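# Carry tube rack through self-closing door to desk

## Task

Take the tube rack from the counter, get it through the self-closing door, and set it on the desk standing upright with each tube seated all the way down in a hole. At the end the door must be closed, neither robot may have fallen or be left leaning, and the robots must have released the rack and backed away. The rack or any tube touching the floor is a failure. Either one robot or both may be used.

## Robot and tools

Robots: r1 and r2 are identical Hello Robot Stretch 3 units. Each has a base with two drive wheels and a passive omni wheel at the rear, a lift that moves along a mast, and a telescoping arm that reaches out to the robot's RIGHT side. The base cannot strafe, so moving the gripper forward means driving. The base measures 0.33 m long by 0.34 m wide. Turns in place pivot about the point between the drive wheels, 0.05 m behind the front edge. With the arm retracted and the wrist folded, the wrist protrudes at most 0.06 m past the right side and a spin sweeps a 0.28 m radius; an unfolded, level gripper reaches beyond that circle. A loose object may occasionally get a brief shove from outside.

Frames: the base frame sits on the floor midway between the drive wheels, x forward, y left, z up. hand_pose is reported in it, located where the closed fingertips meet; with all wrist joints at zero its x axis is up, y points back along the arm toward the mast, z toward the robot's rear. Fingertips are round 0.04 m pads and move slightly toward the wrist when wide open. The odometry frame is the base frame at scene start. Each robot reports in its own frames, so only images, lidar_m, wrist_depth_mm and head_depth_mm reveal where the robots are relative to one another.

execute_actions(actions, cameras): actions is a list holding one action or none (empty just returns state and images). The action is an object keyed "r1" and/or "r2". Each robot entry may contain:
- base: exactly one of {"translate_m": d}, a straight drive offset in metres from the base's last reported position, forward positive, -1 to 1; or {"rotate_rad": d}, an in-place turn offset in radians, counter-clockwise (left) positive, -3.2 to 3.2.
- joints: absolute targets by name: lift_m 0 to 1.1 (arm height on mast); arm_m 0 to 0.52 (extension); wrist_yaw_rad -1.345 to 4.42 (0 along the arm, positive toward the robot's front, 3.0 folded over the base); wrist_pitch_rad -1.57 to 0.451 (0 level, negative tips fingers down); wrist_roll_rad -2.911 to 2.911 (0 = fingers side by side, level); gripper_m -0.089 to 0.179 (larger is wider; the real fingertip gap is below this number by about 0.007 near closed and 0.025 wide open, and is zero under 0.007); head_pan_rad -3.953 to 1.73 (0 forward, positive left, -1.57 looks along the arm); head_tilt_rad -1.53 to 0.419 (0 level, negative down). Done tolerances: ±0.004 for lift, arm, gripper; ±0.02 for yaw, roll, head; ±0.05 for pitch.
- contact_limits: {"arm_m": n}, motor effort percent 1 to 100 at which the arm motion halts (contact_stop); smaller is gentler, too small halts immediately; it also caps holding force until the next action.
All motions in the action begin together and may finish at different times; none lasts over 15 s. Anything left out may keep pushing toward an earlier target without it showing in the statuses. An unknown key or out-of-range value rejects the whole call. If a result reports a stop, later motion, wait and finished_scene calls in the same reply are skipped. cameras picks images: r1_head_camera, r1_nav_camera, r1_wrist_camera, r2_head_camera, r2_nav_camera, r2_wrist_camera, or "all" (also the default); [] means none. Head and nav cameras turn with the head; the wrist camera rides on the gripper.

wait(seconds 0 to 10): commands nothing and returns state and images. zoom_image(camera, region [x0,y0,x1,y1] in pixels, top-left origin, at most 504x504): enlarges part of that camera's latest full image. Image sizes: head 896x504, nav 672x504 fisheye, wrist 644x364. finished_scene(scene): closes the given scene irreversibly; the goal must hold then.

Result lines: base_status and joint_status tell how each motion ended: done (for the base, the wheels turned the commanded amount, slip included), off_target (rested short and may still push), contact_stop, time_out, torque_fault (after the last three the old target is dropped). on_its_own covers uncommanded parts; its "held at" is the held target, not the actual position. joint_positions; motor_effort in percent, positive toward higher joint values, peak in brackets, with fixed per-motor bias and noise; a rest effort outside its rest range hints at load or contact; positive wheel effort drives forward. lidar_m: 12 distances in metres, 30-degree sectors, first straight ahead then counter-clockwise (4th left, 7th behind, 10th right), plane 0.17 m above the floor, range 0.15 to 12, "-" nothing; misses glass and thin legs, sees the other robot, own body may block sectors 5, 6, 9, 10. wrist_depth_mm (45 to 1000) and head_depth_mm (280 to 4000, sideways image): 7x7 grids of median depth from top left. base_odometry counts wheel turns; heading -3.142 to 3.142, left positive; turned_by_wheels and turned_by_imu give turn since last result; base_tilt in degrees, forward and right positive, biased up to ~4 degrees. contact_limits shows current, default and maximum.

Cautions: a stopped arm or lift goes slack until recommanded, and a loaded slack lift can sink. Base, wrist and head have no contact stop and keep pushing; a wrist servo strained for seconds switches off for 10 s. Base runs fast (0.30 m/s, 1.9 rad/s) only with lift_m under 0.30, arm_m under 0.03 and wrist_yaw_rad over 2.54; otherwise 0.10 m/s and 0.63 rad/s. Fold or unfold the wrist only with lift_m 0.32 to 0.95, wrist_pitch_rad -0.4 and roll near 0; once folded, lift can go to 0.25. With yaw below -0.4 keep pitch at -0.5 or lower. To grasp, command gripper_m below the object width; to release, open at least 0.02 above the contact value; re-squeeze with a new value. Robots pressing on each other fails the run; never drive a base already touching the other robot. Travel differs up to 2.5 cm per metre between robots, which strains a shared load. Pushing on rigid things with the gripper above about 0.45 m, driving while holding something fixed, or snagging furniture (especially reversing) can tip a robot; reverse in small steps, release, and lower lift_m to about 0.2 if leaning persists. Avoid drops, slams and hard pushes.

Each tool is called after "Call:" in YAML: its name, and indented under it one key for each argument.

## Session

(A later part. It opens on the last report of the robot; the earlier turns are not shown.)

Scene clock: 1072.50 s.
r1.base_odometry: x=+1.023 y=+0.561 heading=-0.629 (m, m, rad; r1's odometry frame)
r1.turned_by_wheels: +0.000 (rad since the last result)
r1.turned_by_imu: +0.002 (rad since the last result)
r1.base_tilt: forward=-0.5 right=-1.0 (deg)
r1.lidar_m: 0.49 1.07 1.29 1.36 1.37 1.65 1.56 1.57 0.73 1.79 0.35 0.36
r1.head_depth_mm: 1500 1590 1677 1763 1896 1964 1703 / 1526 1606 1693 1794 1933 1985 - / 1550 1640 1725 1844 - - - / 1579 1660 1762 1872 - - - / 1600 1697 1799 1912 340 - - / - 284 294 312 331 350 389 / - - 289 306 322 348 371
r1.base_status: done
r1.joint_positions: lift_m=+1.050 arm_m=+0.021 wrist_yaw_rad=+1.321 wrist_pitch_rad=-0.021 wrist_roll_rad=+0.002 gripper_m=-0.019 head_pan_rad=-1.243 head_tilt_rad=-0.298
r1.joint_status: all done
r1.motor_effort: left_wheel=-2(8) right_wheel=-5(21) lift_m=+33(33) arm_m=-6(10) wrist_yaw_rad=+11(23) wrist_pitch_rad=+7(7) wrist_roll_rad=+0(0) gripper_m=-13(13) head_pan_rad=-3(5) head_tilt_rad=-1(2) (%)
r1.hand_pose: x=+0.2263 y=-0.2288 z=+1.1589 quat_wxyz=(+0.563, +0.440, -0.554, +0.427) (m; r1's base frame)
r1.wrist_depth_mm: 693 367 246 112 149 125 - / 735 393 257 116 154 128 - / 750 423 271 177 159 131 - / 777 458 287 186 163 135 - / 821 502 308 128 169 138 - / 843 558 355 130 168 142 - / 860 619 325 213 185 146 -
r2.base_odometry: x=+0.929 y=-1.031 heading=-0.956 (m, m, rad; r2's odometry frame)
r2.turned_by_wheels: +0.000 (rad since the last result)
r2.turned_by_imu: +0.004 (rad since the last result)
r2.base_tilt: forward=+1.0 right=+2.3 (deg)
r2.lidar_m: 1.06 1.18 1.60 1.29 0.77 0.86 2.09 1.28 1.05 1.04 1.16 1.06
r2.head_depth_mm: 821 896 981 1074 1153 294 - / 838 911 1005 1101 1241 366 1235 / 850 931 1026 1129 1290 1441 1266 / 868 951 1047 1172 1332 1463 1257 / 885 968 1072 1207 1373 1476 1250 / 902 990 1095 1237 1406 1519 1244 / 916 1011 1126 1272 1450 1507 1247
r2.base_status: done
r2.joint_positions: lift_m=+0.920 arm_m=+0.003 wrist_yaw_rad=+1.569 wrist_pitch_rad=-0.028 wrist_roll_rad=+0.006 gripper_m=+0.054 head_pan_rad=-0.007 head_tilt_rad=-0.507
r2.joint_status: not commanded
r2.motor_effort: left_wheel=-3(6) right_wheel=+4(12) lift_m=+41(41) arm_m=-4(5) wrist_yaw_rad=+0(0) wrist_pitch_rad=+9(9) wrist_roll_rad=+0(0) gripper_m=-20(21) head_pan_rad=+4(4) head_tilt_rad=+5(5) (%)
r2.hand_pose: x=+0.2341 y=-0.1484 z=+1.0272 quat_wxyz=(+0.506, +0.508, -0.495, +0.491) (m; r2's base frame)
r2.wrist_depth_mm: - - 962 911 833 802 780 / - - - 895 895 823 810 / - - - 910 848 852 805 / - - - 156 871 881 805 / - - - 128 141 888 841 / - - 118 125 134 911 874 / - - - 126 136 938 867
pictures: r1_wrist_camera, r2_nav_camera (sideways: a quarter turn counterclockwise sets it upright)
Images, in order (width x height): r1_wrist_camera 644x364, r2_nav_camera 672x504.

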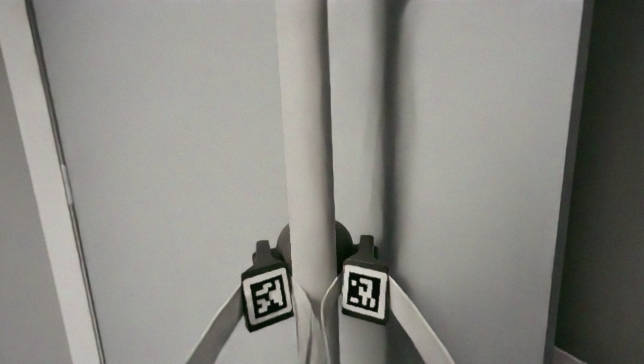

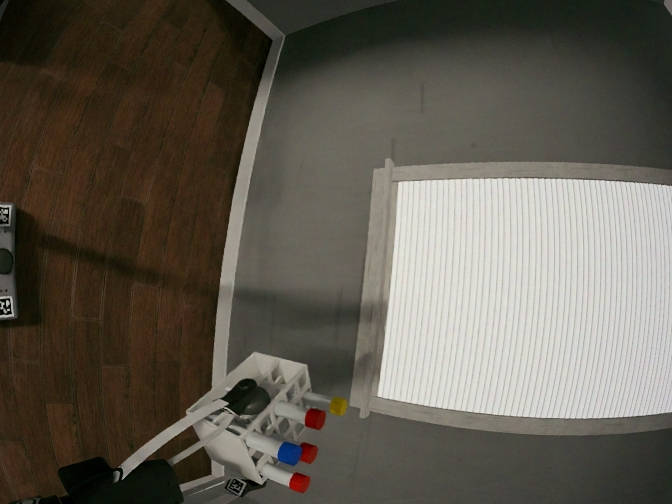

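Call:
execute_actions:
  actions:
    - {"r2": {"base": {"rotate_rad": 1.6}}}
  cameras: ["r2_nav_camera", "r2_head_camera"]

Scene clock: 1088.37 s.
r1.base_odometry: x=+1.023 y=+0.561 heading=-0.629 (m, m, rad; r1's odometry frame)
r1.turned_by_wheels: +0.000 (rad since the last result)
r1.turned_by_imu: +0.001 (rad since the last result)
r1.base_tilt: forward=-0.6 right=-1.1 (deg)
r1.lidar_m: 0.50 1.07 1.28 1.36 1.37 1.64 1.56 1.57 0.84 1.79 0.35 0.36
r1.head_depth_mm: 1498 1578 1670 1759 1884 1968 1706 / 1520 1608 1702 1795 1922 1996 - / 1549 1643 1738 1830 - - - / 1579 1670 1766 1867 - - - / 1596 1694 1795 1922 340 - - / - 284 294 312 331 349 389 / - - 289 306 322 349 371
r1.base_status: not commanded
r1.joint_positions: lift_m=+1.050 arm_m=+0.021 wrist_yaw_rad=+1.321 wrist_pitch_rad=-0.021 wrist_roll_rad=+0.002 gripper_m=-0.019 head_pan_rad=-1.243 head_tilt_rad=-0.298
r1.joint_status: not commanded
r1.motor_effort: left_wheel=-2(2) right_wheel=-5(5) lift_m=+33(33) arm_m=-7(7) wrist_yaw_rad=+11(11) wrist_pitch_rad=+7(7) wrist_roll_rad=+0(0) gripper_m=-12(13) head_pan_rad=-5(4) head_tilt_rad=-1(1) (%)
r1.hand_pose: x=+0.2263 y=-0.2288 z=+1.1589 quat_wxyz=(+0.563, +0.440, -0.554, +0.427) (m; r1's base frame)
r1.wrist_depth_mm: 689 365 246 112 150 125 - / 729 389 257 116 154 128 - / 768 418 271 178 159 131 - / 780 464 287 187 164 135 - / 802 499 306 127 168 138 - / 840 563 355 129 167 142 - / 856 619 324 213 185 146 -
r2.base_odometry: x=+0.929 y=-1.031 heading=+0.644 (m, m, rad; r2's odometry frame)
r2.turned_by_wheels: +1.600 (rad since the last result)
r2.turned_by_imu: +1.588 (rad since the last result)
r2.base_tilt: forward=+1.1 right=+2.3 (deg)
r2.lidar_m: 0.97 0.72 0.97 2.09 1.25 1.05 1.04 1.18 1.07 1.06 1.19 1.60
r2.head_depth_mm: 3001 3250 3572 1699 1725 294 - / 3073 3265 3667 2741 1987 367 1242 / 3133 3384 3676 2718 1969 1538 1262 / 3210 3556 3729 2706 1935 1532 1256 / 3294 3626 3913 2673 1955 1525 1258 / 1502 1365 1305 1247 1195 1143 1187 / 639 629 686 766 1790 1507 1246
r2.base_status: done
r2.joint_positions: lift_m=+0.920 arm_m=+0.003 wrist_yaw_rad=+1.569 wrist_pitch_rad=-0.028 wrist_roll_rad=+0.006 gripper_m=+0.054 head_pan_rad=-0.007 head_tilt_rad=-0.507
r2.joint_status: not commanded
r2.motor_effort: left_wheel=-3(7) right_wheel=+4(9) lift_m=+41(41) arm_m=-5(5) wrist_yaw_rad=+0(1) wrist_pitch_rad=+9(9) wrist_roll_rad=+0(0) gripper_m=-21(20) head_pan_rad=+4(4) head_tilt_rad=+5(5) (%)
r2.hand_pose: x=+0.2341 y=-0.1484 z=+1.0272 quat_wxyz=(+0.506, +0.508, -0.495, +0.491) (m; r2's base frame)
r2.wrist_depth_mm: - 658 - - - - - / - 672 - - - - - / - 664 - - - - - / - 706 - 155 - - - / - 844 904 128 141 - - / - 816 118 125 134 - - / - - 883 126 136 - -
pictures: r2_head_camera (sideways: a quarter turn clockwise sets it upright), r2_nav_camera (sideways: a quarter turn counterclockwise sets it upright)
Images, in order (width x height): r2_head_camera 896x504, r2_nav_camera 672x504.

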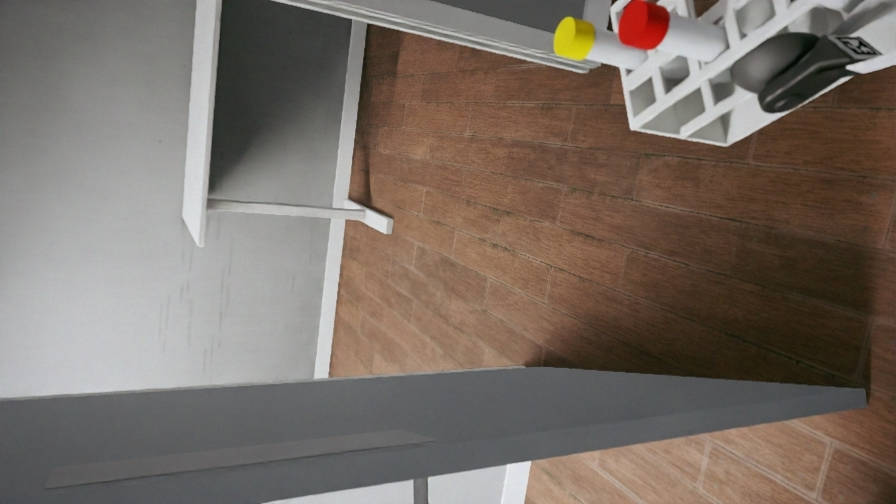

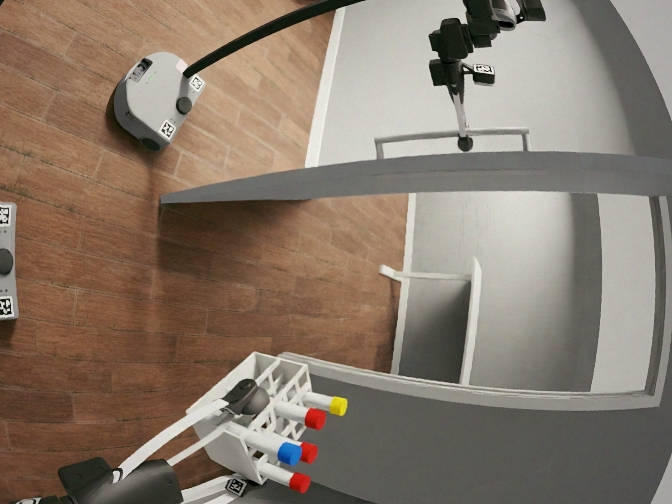

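Call:
execute_actions:
  actions:
    - {"r2": {"base": {"rotate_rad": -0.06}}}
  cameras: []

Call:
execute_actions:
  actions:
    - {"r2": {"base": {"translate_m": 0.7}}}
  cameras: ["r2_nav_camera", "r2_head_camera"]

Scene clock: 1170.70 s.
r1.base_odometry: x=+1.023 y=+0.561 heading=-0.629 (m, m, rad; r1's odometry frame)
r1.turned_by_wheels: +0.000 (rad since the last result)
r1.turned_by_imu: +0.001 (rad since the last result)
r1.base_tilt: forward=-0.6 right=-1.0 (deg)
r1.lidar_m: 0.49 1.07 1.29 1.36 1.37 1.64 1.56 1.57 0.83 1.79 0.35 0.36
r1.head_depth_mm: 1502 1578 1677 1760 1890 1947 1703 / 1523 1607 1706 1794 1939 1986 - / 1550 1636 1732 1829 - - - / 1576 1664 1768 1869 - - - / 1602 1697 1791 1912 340 - - / - 284 294 312 331 350 390 / - - 289 306 322 349 371
r1.base_status: not commanded
r1.joint_positions: lift_m=+1.050 arm_m=+0.021 wrist_yaw_rad=+1.321 wrist_pitch_rad=-0.021 wrist_roll_rad=+0.002 gripper_m=-0.019 head_pan_rad=-1.243 head_tilt_rad=-0.298
r1.joint_status: not commanded
r1.motor_effort: left_wheel=-2(2) right_wheel=-6(5) lift_m=+33(33) arm_m=-6(6) wrist_yaw_rad=+11(11) wrist_pitch_rad=+7(7) wrist_roll_rad=+0(0) gripper_m=-13(13) head_pan_rad=-3(5) head_tilt_rad=-2(1) (%)
r1.hand_pose: x=+0.2263 y=-0.2288 z=+1.1589 quat_wxyz=(+0.563, +0.440, -0.554, +0.427) (m; r1's base frame)
r1.wrist_depth_mm: 694 362 245 112 150 125 - / 749 388 258 116 154 128 - / 760 425 273 178 159 131 - / 780 462 286 187 163 135 - / 815 503 309 128 168 138 - / 839 559 354 129 168 142 - / 850 615 325 213 185 146 -
r2.base_odometry: x=+0.929 y=-1.031 heading=+0.584 (m, m, rad; r2's odometry frame)
r2.turned_by_wheels: -0.060 (rad since the last result)
r2.turned_by_imu: -0.059 (rad since the last result)
r2.base_tilt: forward=+1.0 right=+2.3 (deg)
r2.lidar_m: 3.71 0.73 0.86 2.08 1.30 1.05 1.04 1.14 1.07 1.06 1.16 1.60
r2.head_depth_mm: 3034 3202 1550 1667 1764 294 - / 3084 3296 3622 2754 1884 366 1241 / 3109 3398 3707 2726 1974 1539 1258 / 3215 3478 3716 2706 1945 1530 1263 / 3231 3569 3798 2693 1944 1522 1254 / 3297 3618 3849 2404 1802 1433 1216 / 1004 936 872 818 868 1373 1216
r2.base_status: done
r2.joint_positions: lift_m=+0.920 arm_m=+0.003 wrist_yaw_rad=+1.569 wrist_pitch_rad=-0.028 wrist_roll_rad=+0.006 gripper_m=+0.054 head_pan_rad=-0.007 head_tilt_rad=-0.507
r2.joint_status: not commanded
r2.motor_effort: left_wheel=+2(4) right_wheel=-4(4) lift_m=+41(41) arm_m=-4(5) wrist_yaw_rad=+0(1) wrist_pitch_rad=+9(9) wrist_roll_rad=+0(0) gripper_m=-20(21) head_pan_rad=+4(4) head_tilt_rad=+4(4) (%)
r2.hand_pose: x=+0.2341 y=-0.1484 z=+1.0272 quat_wxyz=(+0.506, +0.508, -0.495, +0.491) (m; r2's base frame)
r2.wrist_depth_mm: - 712 - - - - - / - 709 - - - - - / - 698 - - - - - / - 771 - 156 - - - / - 786 - 127 142 - - / - 762 118 125 134 - - / - 948 - 126 137 - -
pictures: none
No camera images: the call's "cameras" was empty. Leave "cameras" out to get every camera's image.

Scene clock: 1178.67 s.
r1.base_odometry: x=+1.023 y=+0.561 heading=-0.629 (m, m, rad; r1's odometry frame)
r1.turned_by_wheels: +0.000 (rad since the last result)
r1.turned_by_imu: +0.001 (rad since the last result)
r1.base_tilt: forward=-0.6 right=-1.0 (deg)
r1.lidar_m: 0.49 1.07 1.29 1.37 1.36 1.64 1.56 1.57 1.88 1.79 0.35 0.36
r1.head_depth_mm: 1499 1589 1674 1744 1884 1977 1698 / 1518 1610 1702 464 1937 2000 - / 1549 1634 1735 457 - - - / 387 412 442 453 - - - / 383 531 549 764 340 - - / - 283 294 312 331 350 389 / - - 289 306 322 348 371
r1.base_status: not commanded
r1.joint_positions: lift_m=+1.050 arm_m=+0.021 wrist_yaw_rad=+1.321 wrist_pitch_rad=-0.021 wrist_roll_rad=+0.002 gripper_m=-0.019 head_pan_rad=-1.243 head_tilt_rad=-0.298
r1.joint_status: not commanded
r1.motor_effort: left_wheel=-2(2) right_wheel=-5(5) lift_m=+33(32) arm_m=-6(6) wrist_yaw_rad=+11(11) wrist_pitch_rad=+7(7) wrist_roll_rad=+0(0) gripper_m=-12(12) head_pan_rad=-4(5) head_tilt_rad=-1(2) (%)
r1.hand_pose: x=+0.2263 y=-0.2288 z=+1.1589 quat_wxyz=(+0.563, +0.440, -0.554, +0.427) (m; r1's base frame)
r1.wrist_depth_mm: 672 361 247 112 150 125 269 / 746 389 259 116 154 128 260 / 757 421 270 177 159 131 - / 788 460 287 186 163 134 472 / 808 501 307 128 169 138 447 / 831 562 355 130 168 142 467 / 842 623 326 213 185 146 -
r2.base_odometry: x=+1.513 y=-0.645 heading=+0.584 (m, m, rad; r2's odometry frame)
r2.turned_by_wheels: +0.000 (rad since the last result)
r2.turned_by_imu: +0.005 (rad since the last result)
r2.base_tilt: forward=+1.1 right=+2.3 (deg)
r2.lidar_m: 2.61 0.46 0.29 0.26 2.16 1.75 1.73 1.45 1.18 1.17 1.10 0.97
r2.head_depth_mm: 2451 2633 2940 2791 1921 294 - / 2500 2675 2993 2754 1990 366 1240 / 2546 2676 3060 2725 1980 1545 1267 / 2574 2765 3082 2691 1960 1538 1261 / 2629 2845 3185 2652 1942 1521 1251 / 2685 2946 3253 2653 1925 1514 1245 / 2723 2975 3313 2622 1781 1359 1184
r2.base_status: done
r2.joint_positions: lift_m=+0.920 arm_m=+0.003 wrist_yaw_rad=+1.569 wrist_pitch_rad=-0.028 wrist_roll_rad=+0.006 gripper_m=+0.054 head_pan_rad=-0.007 head_tilt_rad=-0.507
r2.joint_status: not commanded
r2.motor_effort: left_wheel=+1(6) right_wheel=-3(3) lift_m=+41(41) arm_m=-4(4) wrist_yaw_rad=+0(1) wrist_pitch_rad=+9(9) wrist_roll_rad=+0(0) gripper_m=-20(21) head_pan_rad=+4(4) head_tilt_rad=+4(4) (%)
r2.hand_pose: x=+0.2341 y=-0.1484 z=+1.0272 quat_wxyz=(+0.506, +0.508, -0.495, +0.491) (m; r2's base frame)
r2.wrist_depth_mm: 610 - - - - 672 653 / 603 - - - - 687 655 / 609 - - - - 705 680 / 591 - - 156 - 713 709 / 598 - - 127 141 730 694 / 596 - 118 124 134 754 747 / 586 889 - 126 136 782 757
pictures: r2_head_camera (sideways: a quarter turn clockwise sets it upright), r2_nav_camera (sideways: a quarter turn counterclockwise sets it upright)
Images, in order (width x height): r2_head_camera 896x504, r2_nav_camera 672x504.

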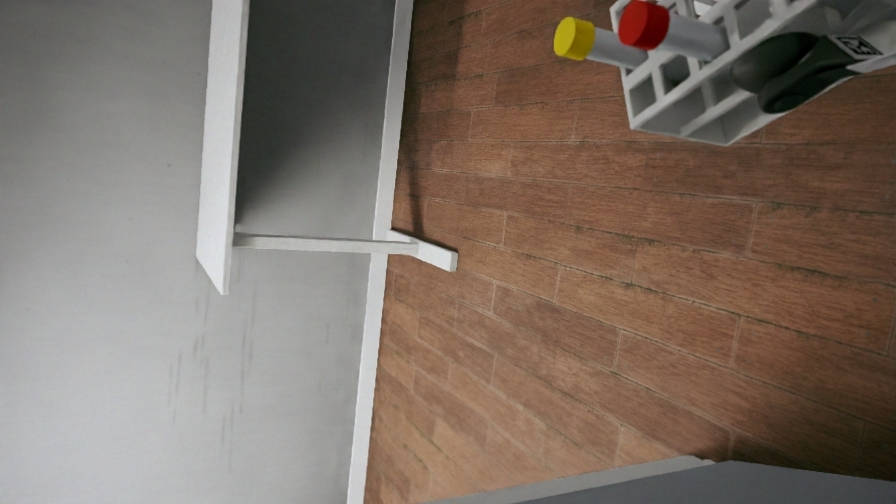

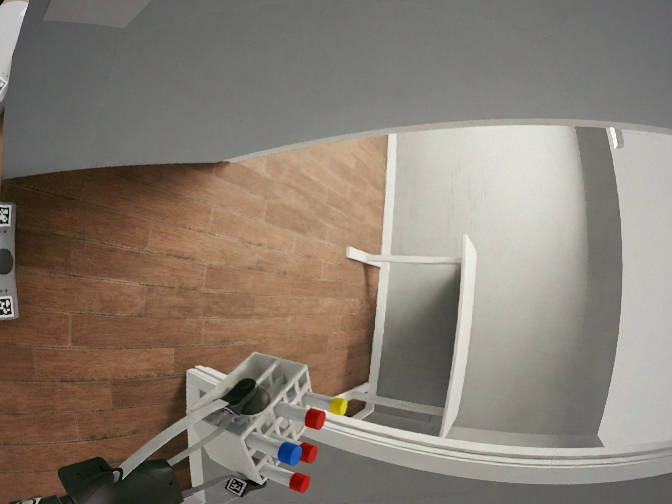

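Call:
execute_actions:
  actions:
    - {"r2": {"base": {"translate_m": 0.9}, "joints": {"lift_m": 0.97}}}
  cameras: ["r2_nav_camera", "r2_head_camera"]

Scene clock: 1227.70 s.
r1.base_odometry: x=+1.023 y=+0.561 heading=-0.629 (m, m, rad; r1's odometry frame)
r1.turned_by_wheels: +0.000 (rad since the last result)
r1.turned_by_imu: +0.002 (rad since the last result)
r1.base_tilt: forward=-0.6 right=-1.1 (deg)
r1.lidar_m: 0.49 1.07 1.28 1.36 1.37 1.65 1.56 1.57 1.88 1.79 0.35 0.36
r1.head_depth_mm: 1510 1584 1673 1760 1898 1973 1694 / 1520 1610 1697 1793 1932 1987 - / 1556 1631 1723 1841 - - - / 1575 1664 1772 1879 - - - / 1605 1689 1798 1910 340 - - / - 284 294 312 331 349 389 / - - 289 306 321 349 371
r1.base_status: not commanded
r1.joint_positions: lift_m=+1.050 arm_m=+0.021 wrist_yaw_rad=+1.321 wrist_pitch_rad=-0.021 wrist_roll_rad=+0.002 gripper_m=-0.019 head_pan_rad=-1.243 head_tilt_rad=-0.298
r1.joint_status: not commanded
r1.motor_effort: left_wheel=-2(2) right_wheel=-5(5) lift_m=+33(33) arm_m=-6(7) wrist_yaw_rad=+11(11) wrist_pitch_rad=+7(7) wrist_roll_rad=+0(0) gripper_m=-12(13) head_pan_rad=-4(4) head_tilt_rad=-2(1) (%)
r1.hand_pose: x=+0.2263 y=-0.2288 z=+1.1589 quat_wxyz=(+0.563, +0.440, -0.554, +0.427) (m; r1's base frame)
r1.wrist_depth_mm: 684 365 246 112 149 125 - / 732 394 259 116 154 128 - / 754 421 270 178 159 131 - / 783 462 284 187 164 134 - / 810 504 309 128 168 139 - / 836 544 356 130 167 142 - / 859 618 325 213 186 147 -
r2.base_odometry: x=+2.264 y=-0.149 heading=+0.584 (m, m, rad; r2's odometry frame)
r2.turned_by_wheels: +0.000 (rad since the last result)
r2.turned_by_imu: +0.007 (rad since the last result)
r2.base_tilt: forward=+1.0 right=+2.3 (deg)
r2.lidar_m: 1.71 2.36 0.48 0.42 0.42 0.51 2.62 1.62 1.31 0.53 1.44 1.97
r2.head_depth_mm: 1713 1881 1672 2232 323 - 1212 / 1747 1891 2112 2319 1830 1418 1270 / 1773 1914 2129 2343 1965 1546 1265 / 1803 1956 1786 2357 1954 1523 1261 / 1850 2014 2234 2435 1958 1527 1255 / 1876 2066 2272 2473 1935 1518 1251 / 1912 2093 2315 2496 1904 1503 1241
r2.base_status: done
r2.joint_positions: lift_m=+0.970 arm_m=+0.003 wrist_yaw_rad=+1.569 wrist_pitch_rad=-0.028 wrist_roll_rad=+0.006 gripper_m=+0.054 head_pan_rad=-0.007 head_tilt_rad=-0.507
r2.joint_status: all done
r2.motor_effort: left_wheel=+1(7) right_wheel=-2(3) lift_m=+41(42) arm_m=-4(5) wrist_yaw_rad=+2(1) wrist_pitch_rad=+10(10) wrist_roll_rad=+0(0) gripper_m=-20(20) head_pan_rad=+4(4) head_tilt_rad=+5(4) (%)
r2.hand_pose: x=+0.2341 y=-0.1484 z=+1.0771 quat_wxyz=(+0.506, +0.508, -0.494, +0.491) (m; r2's base frame)
r2.wrist_depth_mm: - - - - - - - / - - - - - - - / - - - - - - - / - - - 155 - - - / - - - 128 141 - - / - - 118 124 134 - - / - - - 127 136 - -
pictures: r2_head_camera (sideways: a quarter turn clockwise sets it upright), r2_nav_camera (sideways: a quarter turn counterclockwise sets it upright)
Images, in order (width x height): r2_head_camera 896x504, r2_nav_camera 672x504.

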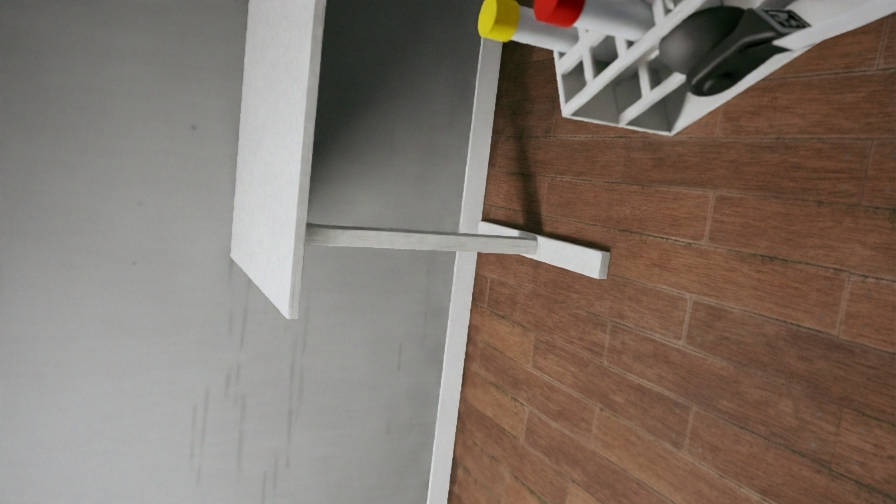

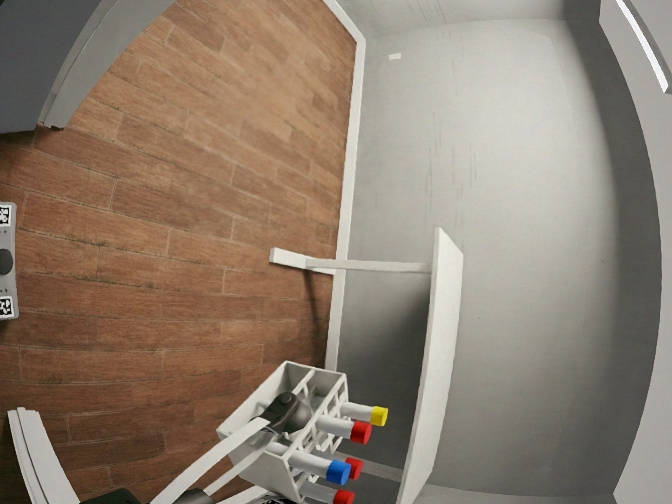

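Call:
execute_actions:
  actions:
    - {"r2": {"base": {"rotate_rad": -0.24}}}
  cameras: []

Call:
execute_actions:
  actions:
    - {"r2": {"base": {"translate_m": 1.0}}}
  cameras: ["r2_nav_camera", "r2_head_camera"]

Scene clock: 1266.17 s.
r1.base_odometry: x=+1.023 y=+0.561 heading=-0.629 (m, m, rad; r1's odometry frame)
r1.turned_by_wheels: +0.000 (rad since the last result)
r1.turned_by_imu: +0.001 (rad since the last result)
r1.base_tilt: forward=-0.5 right=-1.2 (deg)
r1.lidar_m: 0.49 1.07 1.28 1.36 1.37 1.65 1.56 1.57 1.89 1.79 0.35 0.36
r1.head_depth_mm: 1506 1578 1676 1766 1892 1960 1701 / 1519 1610 1697 1792 1928 1981 - / 1553 1642 1728 1830 - - - / 1578 1663 1761 1875 - - - / 1611 1690 1796 1908 340 - - / - 284 294 312 331 350 389 / - - 289 306 322 348 372
r1.base_status: not commanded
r1.joint_positions: lift_m=+1.050 arm_m=+0.021 wrist_yaw_rad=+1.321 wrist_pitch_rad=-0.021 wrist_roll_rad=+0.002 gripper_m=-0.019 head_pan_rad=-1.243 head_tilt_rad=-0.298
r1.joint_status: not commanded
r1.motor_effort: left_wheel=-2(2) right_wheel=-5(5) lift_m=+32(32) arm_m=-7(6) wrist_yaw_rad=+11(10) wrist_pitch_rad=+7(7) wrist_roll_rad=+0(0) gripper_m=-12(13) head_pan_rad=-4(4) head_tilt_rad=-1(1) (%)
r1.hand_pose: x=+0.2263 y=-0.2288 z=+1.1589 quat_wxyz=(+0.563, +0.440, -0.554, +0.427) (m; r1's base frame)
r1.wrist_depth_mm: 691 365 246 112 150 125 - / 731 390 258 116 154 128 - / 764 420 271 177 158 131 - / 792 457 283 187 163 135 - / 806 505 305 127 168 138 - / 814 555 357 129 168 142 - / 858 619 325 212 185 146 -
r2.base_odometry: x=+2.264 y=-0.149 heading=+0.344 (m, m, rad; r2's odometry frame)
r2.turned_by_wheels: -0.240 (rad since the last result)
r2.turned_by_imu: -0.237 (rad since the last result)
r2.base_tilt: forward=+1.0 right=+2.3 (deg)
r2.lidar_m: 1.72 2.19 2.62 0.43 0.42 0.45 0.67 2.04 1.39 0.53 0.54 1.72
r2.head_depth_mm: 1826 1976 2207 2435 324 - 1213 / 1809 1948 2205 2444 1834 1408 1271 / 1799 1949 2193 2397 1978 1548 1263 / 1792 1939 2171 2394 1975 1535 1261 / 1774 1918 2142 2355 1947 1531 1254 / 1762 1900 1737 2284 1928 1513 1251 / 1752 1907 2131 2305 1913 1513 1244
r2.base_status: done
r2.joint_positions: lift_m=+0.970 arm_m=+0.003 wrist_yaw_rad=+1.569 wrist_pitch_rad=-0.028 wrist_roll_rad=+0.006 gripper_m=+0.054 head_pan_rad=-0.007 head_tilt_rad=-0.507
r2.joint_status: not commanded
r2.motor_effort: left_wheel=+3(6) right_wheel=-4(9) lift_m=+41(40) arm_m=-4(4) wrist_yaw_rad=+1(1) wrist_pitch_rad=+10(10) wrist_roll_rad=+0(0) gripper_m=-21(20) head_pan_rad=+4(4) head_tilt_rad=+4(5) (%)
r2.hand_pose: x=+0.2341 y=-0.1484 z=+1.0771 quat_wxyz=(+0.506, +0.508, -0.494, +0.491) (m; r2's base frame)
r2.wrist_depth_mm: - - - - - - - / - - - - - - - / - - - - - - - / - - - 156 - - - / - - - 128 142 - - / - - 118 124 133 - - / - - - 126 136 - -
pictures: none
No camera images: the call's "cameras" was empty. Leave "cameras" out to get every camera's image.

Scene clock: 1277.10 s.
r1.base_odometry: x=+1.023 y=+0.561 heading=-0.629 (m, m, rad; r1's odometry frame)
r1.turned_by_wheels: +0.000 (rad since the last result)
r1.turned_by_imu: +0.002 (rad since the last result)
r1.base_tilt: forward=-0.7 right=-1.0 (deg)
r1.lidar_m: 0.49 1.07 1.29 1.36 1.36 1.65 1.56 1.57 1.89 1.79 0.35 0.36
r1.head_depth_mm: 1499 1586 1677 1758 1900 1954 1698 / 1522 1613 1706 1799 1949 1982 - / 1559 1633 1737 1838 - - - / 1579 1678 1766 1871 - - - / 1604 1701 1793 1913 340 - - / - 284 294 312 331 349 390 / - - 289 306 322 348 371
r1.base_status: not commanded
r1.joint_positions: lift_m=+1.050 arm_m=+0.021 wrist_yaw_rad=+1.321 wrist_pitch_rad=-0.021 wrist_roll_rad=+0.002 gripper_m=-0.019 head_pan_rad=-1.243 head_tilt_rad=-0.298
r1.joint_status: not commanded
r1.motor_effort: left_wheel=-2(2) right_wheel=-5(6) lift_m=+33(33) arm_m=-7(6) wrist_yaw_rad=+11(11) wrist_pitch_rad=+7(7) wrist_roll_rad=+0(0) gripper_m=-13(12) head_pan_rad=-4(4) head_tilt_rad=-1(1) (%)
r1.hand_pose: x=+0.2263 y=-0.2288 z=+1.1589 quat_wxyz=(+0.563, +0.440, -0.554, +0.427) (m; r1's base frame)
r1.wrist_depth_mm: 683 361 246 112 149 125 - / 732 392 259 116 154 128 - / 772 421 272 177 159 132 - / 781 456 286 186 163 135 - / 810 507 308 127 169 138 - / 846 551 357 129 168 142 - / 876 625 324 213 185 146 -
r2.base_odometry: x=+3.205 y=+0.189 heading=+0.345 (m, m, rad; r2's odometry frame)
r2.turned_by_wheels: +0.000 (rad since the last result)
r2.turned_by_imu: +0.007 (rad since the last result)
r2.base_tilt: forward=+1.1 right=+2.3 (deg)
r2.lidar_m: 1.15 0.76 1.52 2.54 1.36 1.04 1.32 0.98 1.16 1.23 1.16 1.22
r2.head_depth_mm: 951 1048 1113 742 323 - 1211 / 944 1037 1100 735 490 453 1273 / 935 1028 1085 727 526 1448 1264 / 931 1019 1076 719 523 1408 1258 / 926 1013 1066 714 520 1382 1254 / 917 1006 1064 707 515 1390 1239 / 913 995 1052 700 512 960 1148
r2.base_status: done
r2.joint_positions: lift_m=+0.970 arm_m=+0.003 wrist_yaw_rad=+1.569 wrist_pitch_rad=-0.028 wrist_roll_rad=+0.006 gripper_m=+0.054 head_pan_rad=-0.007 head_tilt_rad=-0.507
r2.joint_status: not commanded
r2.motor_effort: left_wheel=+1(8) right_wheel=-3(4) lift_m=+41(40) arm_m=-4(4) wrist_yaw_rad=+1(1) wrist_pitch_rad=+10(10) wrist_roll_rad=+0(0) gripper_m=-21(20) head_pan_rad=+4(4) head_tilt_rad=+4(5) (%)
r2.hand_pose: x=+0.2341 y=-0.1484 z=+1.0771 quat_wxyz=(+0.506, +0.508, -0.494, +0.491) (m; r2's base frame)
r2.wrist_depth_mm: 975 983 984 - - - - / 973 - - - - - - / - - - - - - - / - - 973 156 857 - - / 583 584 506 128 142 608 605 / 392 396 118 125 134 403 401 / 312 316 315 126 136 - 337
pictures: r2_head_camera (sideways: a quarter turn clockwise sets it upright), r2_nav_camera (sideways: a quarter turn counterclockwise sets it upright)
Images, in order (width x height): r2_head_camera 896x504, r2_nav_camera 672x504.

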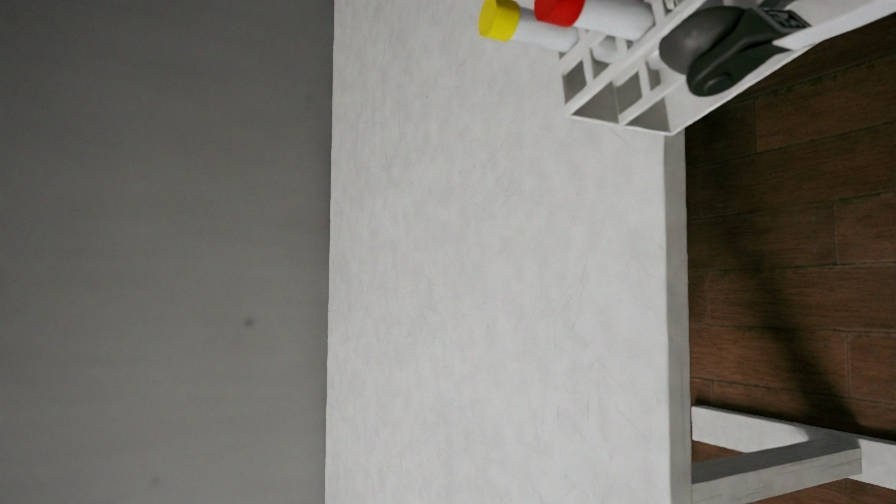

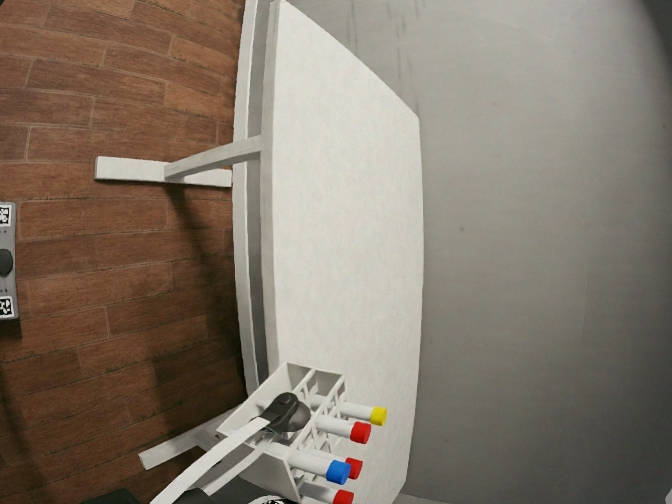

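Call:
execute_actions:
  actions:
    - {"r2": {"base": {"translate_m": 0.27}}}
  cameras: ["r2_head_camera", "r2_wrist_camera"]

Scene clock: 1307.13 s.
r1.base_odometry: x=+1.023 y=+0.561 heading=-0.629 (m, m, rad; r1's odometry frame)
r1.turned_by_wheels: +0.000 (rad since the last result)
r1.turned_by_imu: +0.001 (rad since the last result)
r1.base_tilt: forward=-0.5 right=-1.0 (deg)
r1.lidar_m: 0.50 1.07 1.28 1.36 1.37 1.65 1.56 1.57 1.89 1.79 0.35 0.36
r1.head_depth_mm: 1507 1581 1675 1772 1894 1969 1705 / 1522 1616 1710 1787 1923 1981 - / 1547 1642 1730 1843 - - - / 1575 1669 1773 1858 - - - / 1605 1698 1800 1917 340 - - / - 284 294 312 331 350 389 / - - 289 306 322 349 371
r1.base_status: not commanded
r1.joint_positions: lift_m=+1.050 arm_m=+0.021 wrist_yaw_rad=+1.321 wrist_pitch_rad=-0.021 wrist_roll_rad=+0.002 gripper_m=-0.019 head_pan_rad=-1.243 head_tilt_rad=-0.298
r1.joint_status: not commanded
r1.motor_effort: left_wheel=-2(2) right_wheel=-5(5) lift_m=+33(33) arm_m=-6(6) wrist_yaw_rad=+11(11) wrist_pitch_rad=+7(7) wrist_roll_rad=+0(0) gripper_m=-12(12) head_pan_rad=-4(4) head_tilt_rad=-1(1) (%)
r1.hand_pose: x=+0.2263 y=-0.2288 z=+1.1589 quat_wxyz=(+0.563, +0.440, -0.554, +0.427) (m; r1's base frame)
r1.wrist_depth_mm: 685 362 246 112 150 125 - / 740 393 258 116 154 128 - / 766 419 272 177 159 131 - / 790 460 286 186 164 135 - / 813 499 308 127 168 138 - / 839 558 357 129 168 142 - / 872 620 326 213 185 146 -
r2.base_odometry: x=+3.459 y=+0.280 heading=+0.345 (m, m, rad; r2's odometry frame)
r2.turned_by_wheels: +0.000 (rad since the last result)
r2.turned_by_imu: +0.002 (rad since the last result)
r2.base_tilt: forward=+1.1 right=+2.3 (deg)
r2.lidar_m: 0.88 0.53 1.16 2.56 1.77 1.29 1.50 1.22 1.28 1.21 1.00 0.93
r2.head_depth_mm: 715 784 869 740 323 - 324 / 710 781 859 735 490 378 340 / 704 774 855 727 527 412 339 / 701 769 849 719 523 410 337 / 696 764 842 712 519 408 335 / 691 756 835 707 516 405 334 / 688 751 829 702 512 404 332
r2.base_status: done
r2.joint_positions: lift_m=+0.970 arm_m=+0.003 wrist_yaw_rad=+1.569 wrist_pitch_rad=-0.028 wrist_roll_rad=+0.006 gripper_m=+0.054 head_pan_rad=-0.007 head_tilt_rad=-0.507
r2.joint_status: not commanded
r2.motor_effort: left_wheel=+2(7) right_wheel=-3(4) lift_m=+41(41) arm_m=-4(5) wrist_yaw_rad=+1(0) wrist_pitch_rad=+10(9) wrist_roll_rad=+0(0) gripper_m=-20(20) head_pan_rad=+4(4) head_tilt_rad=+4(4) (%)
r2.hand_pose: x=+0.2341 y=-0.1484 z=+1.0771 quat_wxyz=(+0.506, +0.508, -0.494, +0.491) (m; r2's base frame)
r2.wrist_depth_mm: 710 722 759 745 768 761 788 / 742 737 747 754 780 793 801 / 747 767 771 775 795 811 812 / 777 805 800 156 822 828 821 / 582 600 517 128 142 603 607 / 390 391 118 124 134 402 407 / 295 299 273 126 137 288 301
pictures: r2_head_camera (sideways: a quarter turn clockwise sets it upright), r2_wrist_camera
Images, in order (width x height): r2_head_camera 896x504, r2_wrist_camera 644x364.

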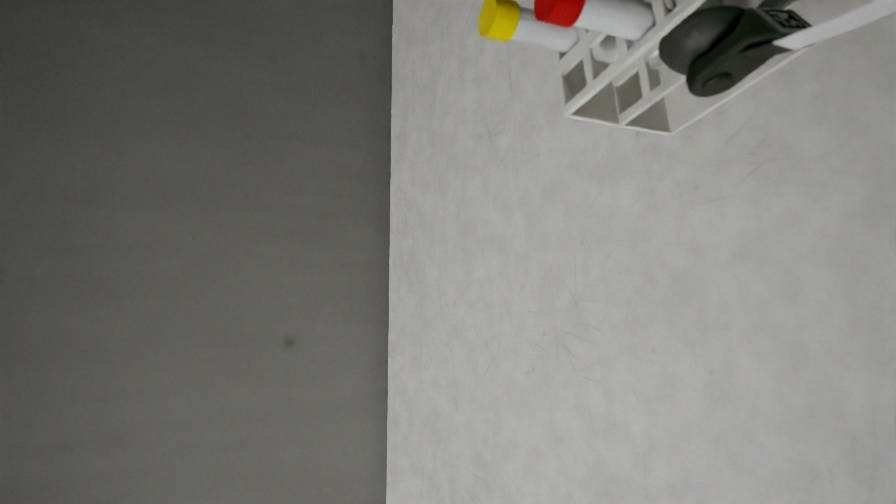

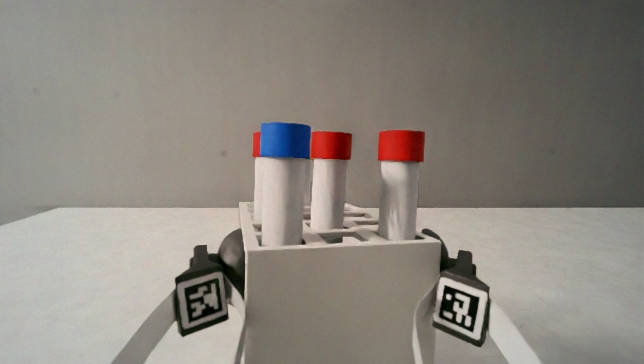

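Call:
execute_actions:
  actions:
    - {"r2": {"joints": {"lift_m": 0.935}}}
  cameras: ["r2_wrist_camera"]

Scene clock: 1315.73 s.
r1.base_odometry: x=+1.023 y=+0.561 heading=-0.629 (m, m, rad; r1's odometry frame)
r1.turned_by_wheels: +0.000 (rad since the last result)
r1.turned_by_imu: +0.001 (rad since the last result)
r1.base_tilt: forward=-0.5 right=-1.1 (deg)
r1.lidar_m: 0.49 1.07 1.29 1.36 1.37 1.64 1.56 1.57 1.89 1.79 0.35 0.36
r1.head_depth_mm: 1507 1583 1675 1759 1888 1963 1700 / 1522 1612 1701 1798 1924 1974 - / 1558 1635 1734 1828 - - - / 1578 1653 1763 1878 - - - / 1603 1696 1800 1919 340 - - / - 284 294 312 331 349 389 / - - 289 306 321 348 371
r1.base_status: not commanded
r1.joint_positions: lift_m=+1.050 arm_m=+0.021 wrist_yaw_rad=+1.321 wrist_pitch_rad=-0.021 wrist_roll_rad=+0.002 gripper_m=-0.019 head_pan_rad=-1.243 head_tilt_rad=-0.298
r1.joint_status: not commanded
r1.motor_effort: left_wheel=-2(2) right_wheel=-5(5) lift_m=+33(33) arm_m=-6(6) wrist_yaw_rad=+11(11) wrist_pitch_rad=+7(7) wrist_roll_rad=+0(0) gripper_m=-12(12) head_pan_rad=-4(4) head_tilt_rad=-2(2) (%)
r1.hand_pose: x=+0.2263 y=-0.2288 z=+1.1589 quat_wxyz=(+0.563, +0.440, -0.554, +0.427) (m; r1's base frame)
r1.wrist_depth_mm: 689 363 245 112 149 125 - / 736 393 258 116 154 128 - / 766 421 272 178 158 131 - / 784 460 286 186 164 135 - / 790 499 311 128 168 138 - / 842 555 356 129 168 142 - / 852 620 324 213 185 146 -
r2.base_odometry: x=+3.459 y=+0.280 heading=+0.345 (m, m, rad; r2's odometry frame)
r2.turned_by_wheels: +0.000 (rad since the last result)
r2.turned_by_imu: +0.001 (rad since the last result)
r2.base_tilt: forward=+1.0 right=+2.3 (deg)
r2.lidar_m: 0.88 0.53 1.16 2.56 1.77 1.28 1.51 1.22 1.29 1.21 1.00 0.93
r2.head_depth_mm: 716 786 870 742 354 294 316 / 711 779 862 734 530 363 332 / 703 775 854 729 526 412 338 / 701 766 849 721 523 409 337 / 696 762 843 714 520 408 335 / 693 755 835 708 516 406 334 / 687 752 829 701 512 403 332
r2.base_status: not commanded
r2.joint_positions: lift_m=+0.935 arm_m=+0.003 wrist_yaw_rad=+1.569 wrist_pitch_rad=-0.028 wrist_roll_rad=+0.006 gripper_m=+0.054 head_pan_rad=-0.007 head_tilt_rad=-0.507
r2.joint_status: all done
r2.motor_effort: left_wheel=+1(2) right_wheel=-3(3) lift_m=+26(33) arm_m=-5(5) wrist_yaw_rad=+2(1) wrist_pitch_rad=+10(10) wrist_roll_rad=+0(1) gripper_m=-21(21) head_pan_rad=+4(4) head_tilt_rad=+4(5) (%)
r2.hand_pose: x=+0.2341 y=-0.1484 z=+1.0426 quat_wxyz=(+0.506, +0.508, -0.494, +0.491) (m; r2's base frame)
r2.wrist_depth_mm: 726 731 754 771 756 762 784 / 751 760 733 789 795 803 793 / 740 787 775 787 783 822 807 / 789 765 785 156 710 829 824 / 474 474 424 128 142 497 510 / 325 327 118 125 134 332 330 / 244 243 224 126 136 236 249
pictures: r2_wrist_camera
Images, in order (width x height): r2_wrist_camera 644x364.

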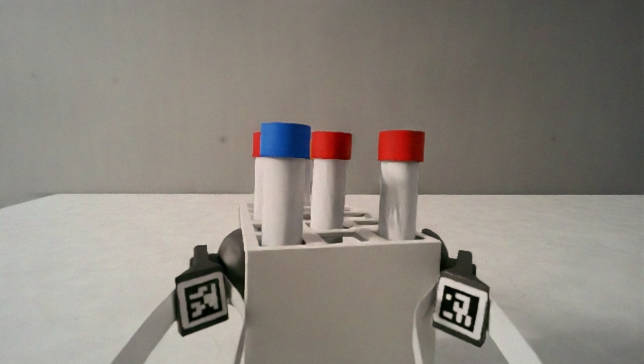

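Call:
execute_actions:
  actions:
    - {"r2": {"joints": {"lift_m": 0.91}}}
  cameras: ["r2_wrist_camera"]

Scene clock: 1323.07 s.
r1.base_odometry: x=+1.023 y=+0.561 heading=-0.629 (m, m, rad; r1's odometry frame)
r1.turned_by_wheels: +0.000 (rad since the last result)
r1.turned_by_imu: +0.001 (rad since the last result)
r1.base_tilt: forward=-0.6 right=-1.1 (deg)
r1.lidar_m: 0.49 1.07 1.29 1.36 1.37 1.64 1.56 1.57 1.89 1.79 0.35 0.36
r1.head_depth_mm: 1495 1581 1674 1758 1894 1966 1697 / 1526 1618 1699 1800 1923 1994 - / 1551 1640 1725 1831 - - - / 1578 1665 1766 1861 - - - / 1604 1684 1798 1907 340 - - / - 283 294 312 331 350 390 / - - 289 306 322 349 371
r1.base_status: not commanded
r1.joint_positions: lift_m=+1.050 arm_m=+0.021 wrist_yaw_rad=+1.321 wrist_pitch_rad=-0.021 wrist_roll_rad=+0.002 gripper_m=-0.019 head_pan_rad=-1.243 head_tilt_rad=-0.298
r1.joint_status: not commanded
r1.motor_effort: left_wheel=-2(2) right_wheel=-5(5) lift_m=+33(33) arm_m=-7(6) wrist_yaw_rad=+11(11) wrist_pitch_rad=+7(7) wrist_roll_rad=+0(0) gripper_m=-12(12) head_pan_rad=-4(5) head_tilt_rad=-2(1) (%)
r1.hand_pose: x=+0.2263 y=-0.2288 z=+1.1589 quat_wxyz=(+0.563, +0.440, -0.554, +0.427) (m; r1's base frame)
r1.wrist_depth_mm: 673 364 246 112 149 125 - / 733 391 259 116 154 128 - / 776 419 272 178 159 131 - / 777 456 286 186 163 134 - / 800 502 306 128 168 138 - / 827 564 356 129 168 142 - / 849 624 325 213 185 146 -
r2.base_odometry: x=+3.459 y=+0.280 heading=+0.345 (m, m, rad; r2's odometry frame)
r2.turned_by_wheels: +0.000 (rad since the last result)
r2.turned_by_imu: +0.001 (rad since the last result)
r2.base_tilt: forward=+1.0 right=+2.3 (deg)
r2.lidar_m: 0.88 0.53 1.16 2.56 1.77 1.28 1.50 1.22 1.28 1.21 1.00 0.93
r2.head_depth_mm: 713 784 868 742 532 295 329 / 710 778 862 733 530 365 331 / 706 773 854 726 526 412 338 / 701 770 847 721 523 410 337 / 696 764 843 714 519 408 336 / 692 758 834 707 516 406 334 / 685 751 829 700 512 404 332
r2.base_status: not commanded
r2.joint_positions: lift_m=+0.910 arm_m=+0.003 wrist_yaw_rad=+1.569 wrist_pitch_rad=-0.028 wrist_roll_rad=+0.006 gripper_m=+0.054 head_pan_rad=-0.007 head_tilt_rad=-0.507
r2.joint_status: all done
r2.motor_effort: left_wheel=+1(1) right_wheel=-3(3) lift_m=+26(27) arm_m=-4(4) wrist_yaw_rad=+1(1) wrist_pitch_rad=+10(10) wrist_roll_rad=+0(0) gripper_m=-20(21) head_pan_rad=+4(4) head_tilt_rad=+4(4) (%)
r2.hand_pose: x=+0.2341 y=-0.1484 z=+1.0176 quat_wxyz=(+0.506, +0.508, -0.494, +0.491) (m; r2's base frame)
r2.wrist_depth_mm: 734 730 736 758 775 773 769 / 750 753 762 757 765 781 829 / 748 776 791 779 790 812 808 / 774 800 670 156 593 836 849 / 401 407 359 128 142 427 427 / 271 275 118 124 133 280 282 / 204 204 187 126 136 200 209
pictures: r2_wrist_camera
Images, in order (width x height): r2_wrist_camera 644x364.

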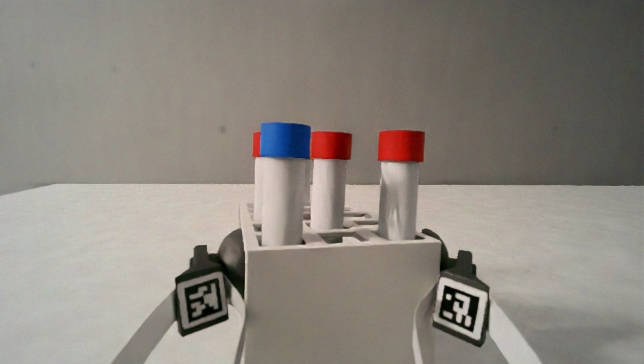

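Call:
execute_actions:
  actions:
    - {"r2": {"joints": {"lift_m": 0.895}}}
  cameras: ["r2_wrist_camera"]

Scene clock: 1328.47 s.
r1.base_odometry: x=+1.023 y=+0.561 heading=-0.629 (m, m, rad; r1's odometry frame)
r1.turned_by_wheels: +0.000 (rad since the last result)
r1.turned_by_imu: +0.001 (rad since the last result)
r1.base_tilt: forward=-0.6 right=-1.1 (deg)
r1.lidar_m: 0.49 1.07 1.29 1.36 1.37 1.65 1.56 1.57 1.89 1.79 0.35 0.36
r1.head_depth_mm: 1501 1582 1669 1763 1872 1958 1699 / 1518 1602 1712 1789 1923 1996 - / 1557 1646 1743 1834 - - - / 1581 1657 1759 1882 - - - / 1603 1698 1798 1906 340 - - / - 283 294 312 331 350 390 / - - 289 306 322 349 371
r1.base_status: not commanded
r1.joint_positions: lift_m=+1.050 arm_m=+0.021 wrist_yaw_rad=+1.321 wrist_pitch_rad=-0.021 wrist_roll_rad=+0.002 gripper_m=-0.019 head_pan_rad=-1.243 head_tilt_rad=-0.298
r1.joint_status: not commanded
r1.motor_effort: left_wheel=-2(2) right_wheel=-5(5) lift_m=+33(33) arm_m=-7(7) wrist_yaw_rad=+10(11) wrist_pitch_rad=+7(7) wrist_roll_rad=+0(0) gripper_m=-12(12) head_pan_rad=-3(4) head_tilt_rad=-2(2) (%)
r1.hand_pose: x=+0.2263 y=-0.2288 z=+1.1589 quat_wxyz=(+0.563, +0.440, -0.554, +0.427) (m; r1's base frame)
r1.wrist_depth_mm: 684 362 247 112 149 125 - / 738 391 259 116 154 128 - / 765 422 270 177 158 131 - / 784 459 287 186 163 135 - / 801 507 306 128 168 139 - / 836 555 356 130 167 142 - / 848 622 325 212 185 146 -
r2.base_odometry: x=+3.459 y=+0.280 heading=+0.345 (m, m, rad; r2's odometry frame)
r2.turned_by_wheels: +0.000 (rad since the last result)
r2.turned_by_imu: +0.001 (rad since the last result)
r2.base_tilt: forward=+1.0 right=+2.3 (deg)
r2.lidar_m: 0.88 0.52 1.16 2.56 1.77 1.29 1.50 1.22 1.29 1.21 1.00 0.93
r2.head_depth_mm: 716 785 870 743 533 302 318 / 710 777 862 735 530 361 331 / 704 774 854 727 527 412 338 / 702 769 849 719 522 411 337 / 697 764 842 713 519 408 335 / 691 756 836 708 515 405 334 / 688 753 830 700 512 404 332
r2.base_status: not commanded
r2.joint_positions: lift_m=+0.895 arm_m=+0.003 wrist_yaw_rad=+1.569 wrist_pitch_rad=-0.013 wrist_roll_rad=+0.006 gripper_m=+0.054 head_pan_rad=-0.007 head_tilt_rad=-0.507
r2.joint_status: all done
r2.motor_effort: left_wheel=+2(2) right_wheel=-3(3) lift_m=+25(24) arm_m=-5(4) wrist_yaw_rad=+1(1) wrist_pitch_rad=+5(10) wrist_roll_rad=+1(0) gripper_m=-21(21) head_pan_rad=+4(4) head_tilt_rad=+4(4) (%)
r2.hand_pose: x=+0.2345 y=-0.1484 z=+1.0065 quat_wxyz=(+0.503, +0.505, -0.498, +0.495) (m; r2's base frame)
r2.wrist_depth_mm: 717 721 750 756 783 786 804 / 733 747 762 785 804 801 820 / 765 766 785 790 787 800 800 / 757 762 671 152 593 802 812 / 384 387 180 144 137 406 405 / 252 256 117 123 133 261 262 / 189 190 172 127 139 183 195
pictures: r2_wrist_camera
Images, in order (width x height): r2_wrist_camera 644x364.

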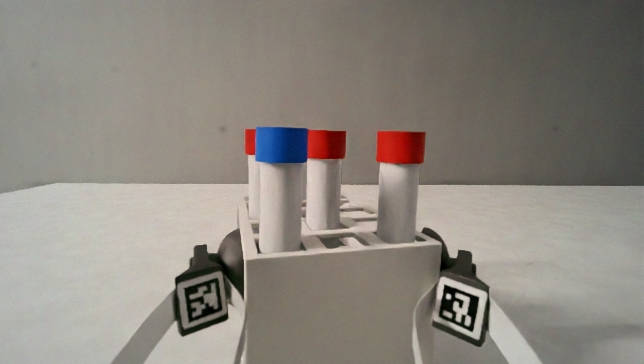

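Call:
execute_actions:
  actions:
    - {"r2": {"joints": {"gripper_m": 0.15}}}
  cameras: ["r2_wrist_camera"]

Scene clock: 1333.00 s.
r1.base_odometry: x=+1.023 y=+0.561 heading=-0.629 (m, m, rad; r1's odometry frame)
r1.turned_by_wheels: +0.000 (rad since the last result)
r1.turned_by_imu: +0.001 (rad since the last result)
r1.base_tilt: forward=-0.6 right=-1.0 (deg)
r1.lidar_m: 0.49 1.07 1.29 1.36 1.37 1.64 1.56 1.56 1.88 1.79 0.35 0.36
r1.head_depth_mm: 1500 1589 1678 1761 1879 1970 1703 / 1521 1616 1701 1788 1925 1996 - / 1557 1646 1735 1845 - - - / 1574 1662 1769 1855 - - - / 1605 1694 1796 1915 340 - - / - 283 294 312 331 349 390 / - - 289 306 322 349 372
r1.base_status: not commanded
r1.joint_positions: lift_m=+1.050 arm_m=+0.021 wrist_yaw_rad=+1.321 wrist_pitch_rad=-0.021 wrist_roll_rad=+0.002 gripper_m=-0.019 head_pan_rad=-1.243 head_tilt_rad=-0.298
r1.joint_status: not commanded
r1.motor_effort: left_wheel=-1(2) right_wheel=-5(6) lift_m=+32(33) arm_m=-6(6) wrist_yaw_rad=+11(11) wrist_pitch_rad=+7(7) wrist_roll_rad=+0(0) gripper_m=-12(12) head_pan_rad=-4(4) head_tilt_rad=-1(1) (%)
r1.hand_pose: x=+0.2263 y=-0.2288 z=+1.1589 quat_wxyz=(+0.563, +0.440, -0.554, +0.427) (m; r1's base frame)
r1.wrist_depth_mm: 692 360 247 112 149 125 - / 749 388 258 116 154 128 - / 768 422 271 177 159 131 - / 790 456 287 186 164 134 - / 803 500 306 127 167 138 - / 849 554 355 129 168 142 - / 862 614 326 213 186 146 -
r2.base_odometry: x=+3.459 y=+0.280 heading=+0.345 (m, m, rad; r2's odometry frame)
r2.turned_by_wheels: +0.000 (rad since the last result)
r2.turned_by_imu: +0.001 (rad since the last result)
r2.base_tilt: forward=+1.0 right=+2.3 (deg)
r2.lidar_m: 0.88 0.53 1.16 2.56 1.77 1.29 1.50 1.22 1.29 1.21 1.00 0.93
r2.head_depth_mm: 715 784 870 743 534 303 316 / 711 776 863 733 530 368 331 / 706 773 855 730 526 413 334 / 700 765 850 721 523 410 337 / 695 762 839 713 519 408 335 / 692 758 836 707 516 405 334 / 688 751 827 701 512 403 332
r2.base_status: not commanded
r2.joint_positions: lift_m=+0.895 arm_m=+0.003 wrist_yaw_rad=+1.569 wrist_pitch_rad=-0.015 wrist_roll_rad=+0.006 gripper_m=+0.150 head_pan_rad=-0.007 head_tilt_rad=-0.507
r2.joint_status: all done
r2.motor_effort: left_wheel=+2(1) right_wheel=-3(3) lift_m=+25(25) arm_m=-5(4) wrist_yaw_rad=+2(2) wrist_pitch_rad=+5(5) wrist_roll_rad=+0(0) gripper_m=+0(100) head_pan_rad=+4(4) head_tilt_rad=+4(5) (%)
r2.hand_pose: x=+0.2345 y=-0.1484 z=+1.0061 quat_wxyz=(+0.503, +0.505, -0.498, +0.494) (m; r2's base frame)
r2.wrist_depth_mm: 712 734 750 763 757 781 775 / 741 756 776 756 783 807 809 / 757 772 789 765 787 782 824 / 781 764 648 152 576 812 837 / 373 406 318 147 136 399 402 / 250 - 225 123 133 - 261 / 197 180 173 127 138 183 193
pictures: r2_wrist_camera
Images, in order (width x height): r2_wrist_camera 644x364.

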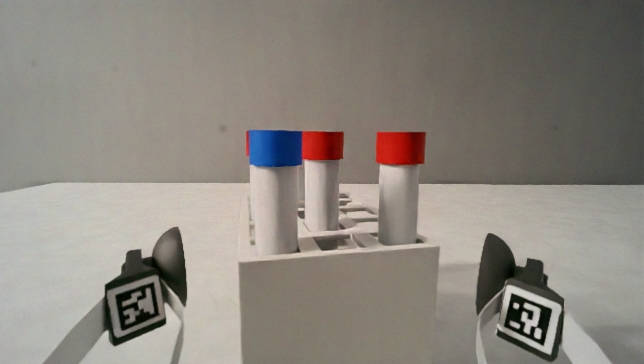

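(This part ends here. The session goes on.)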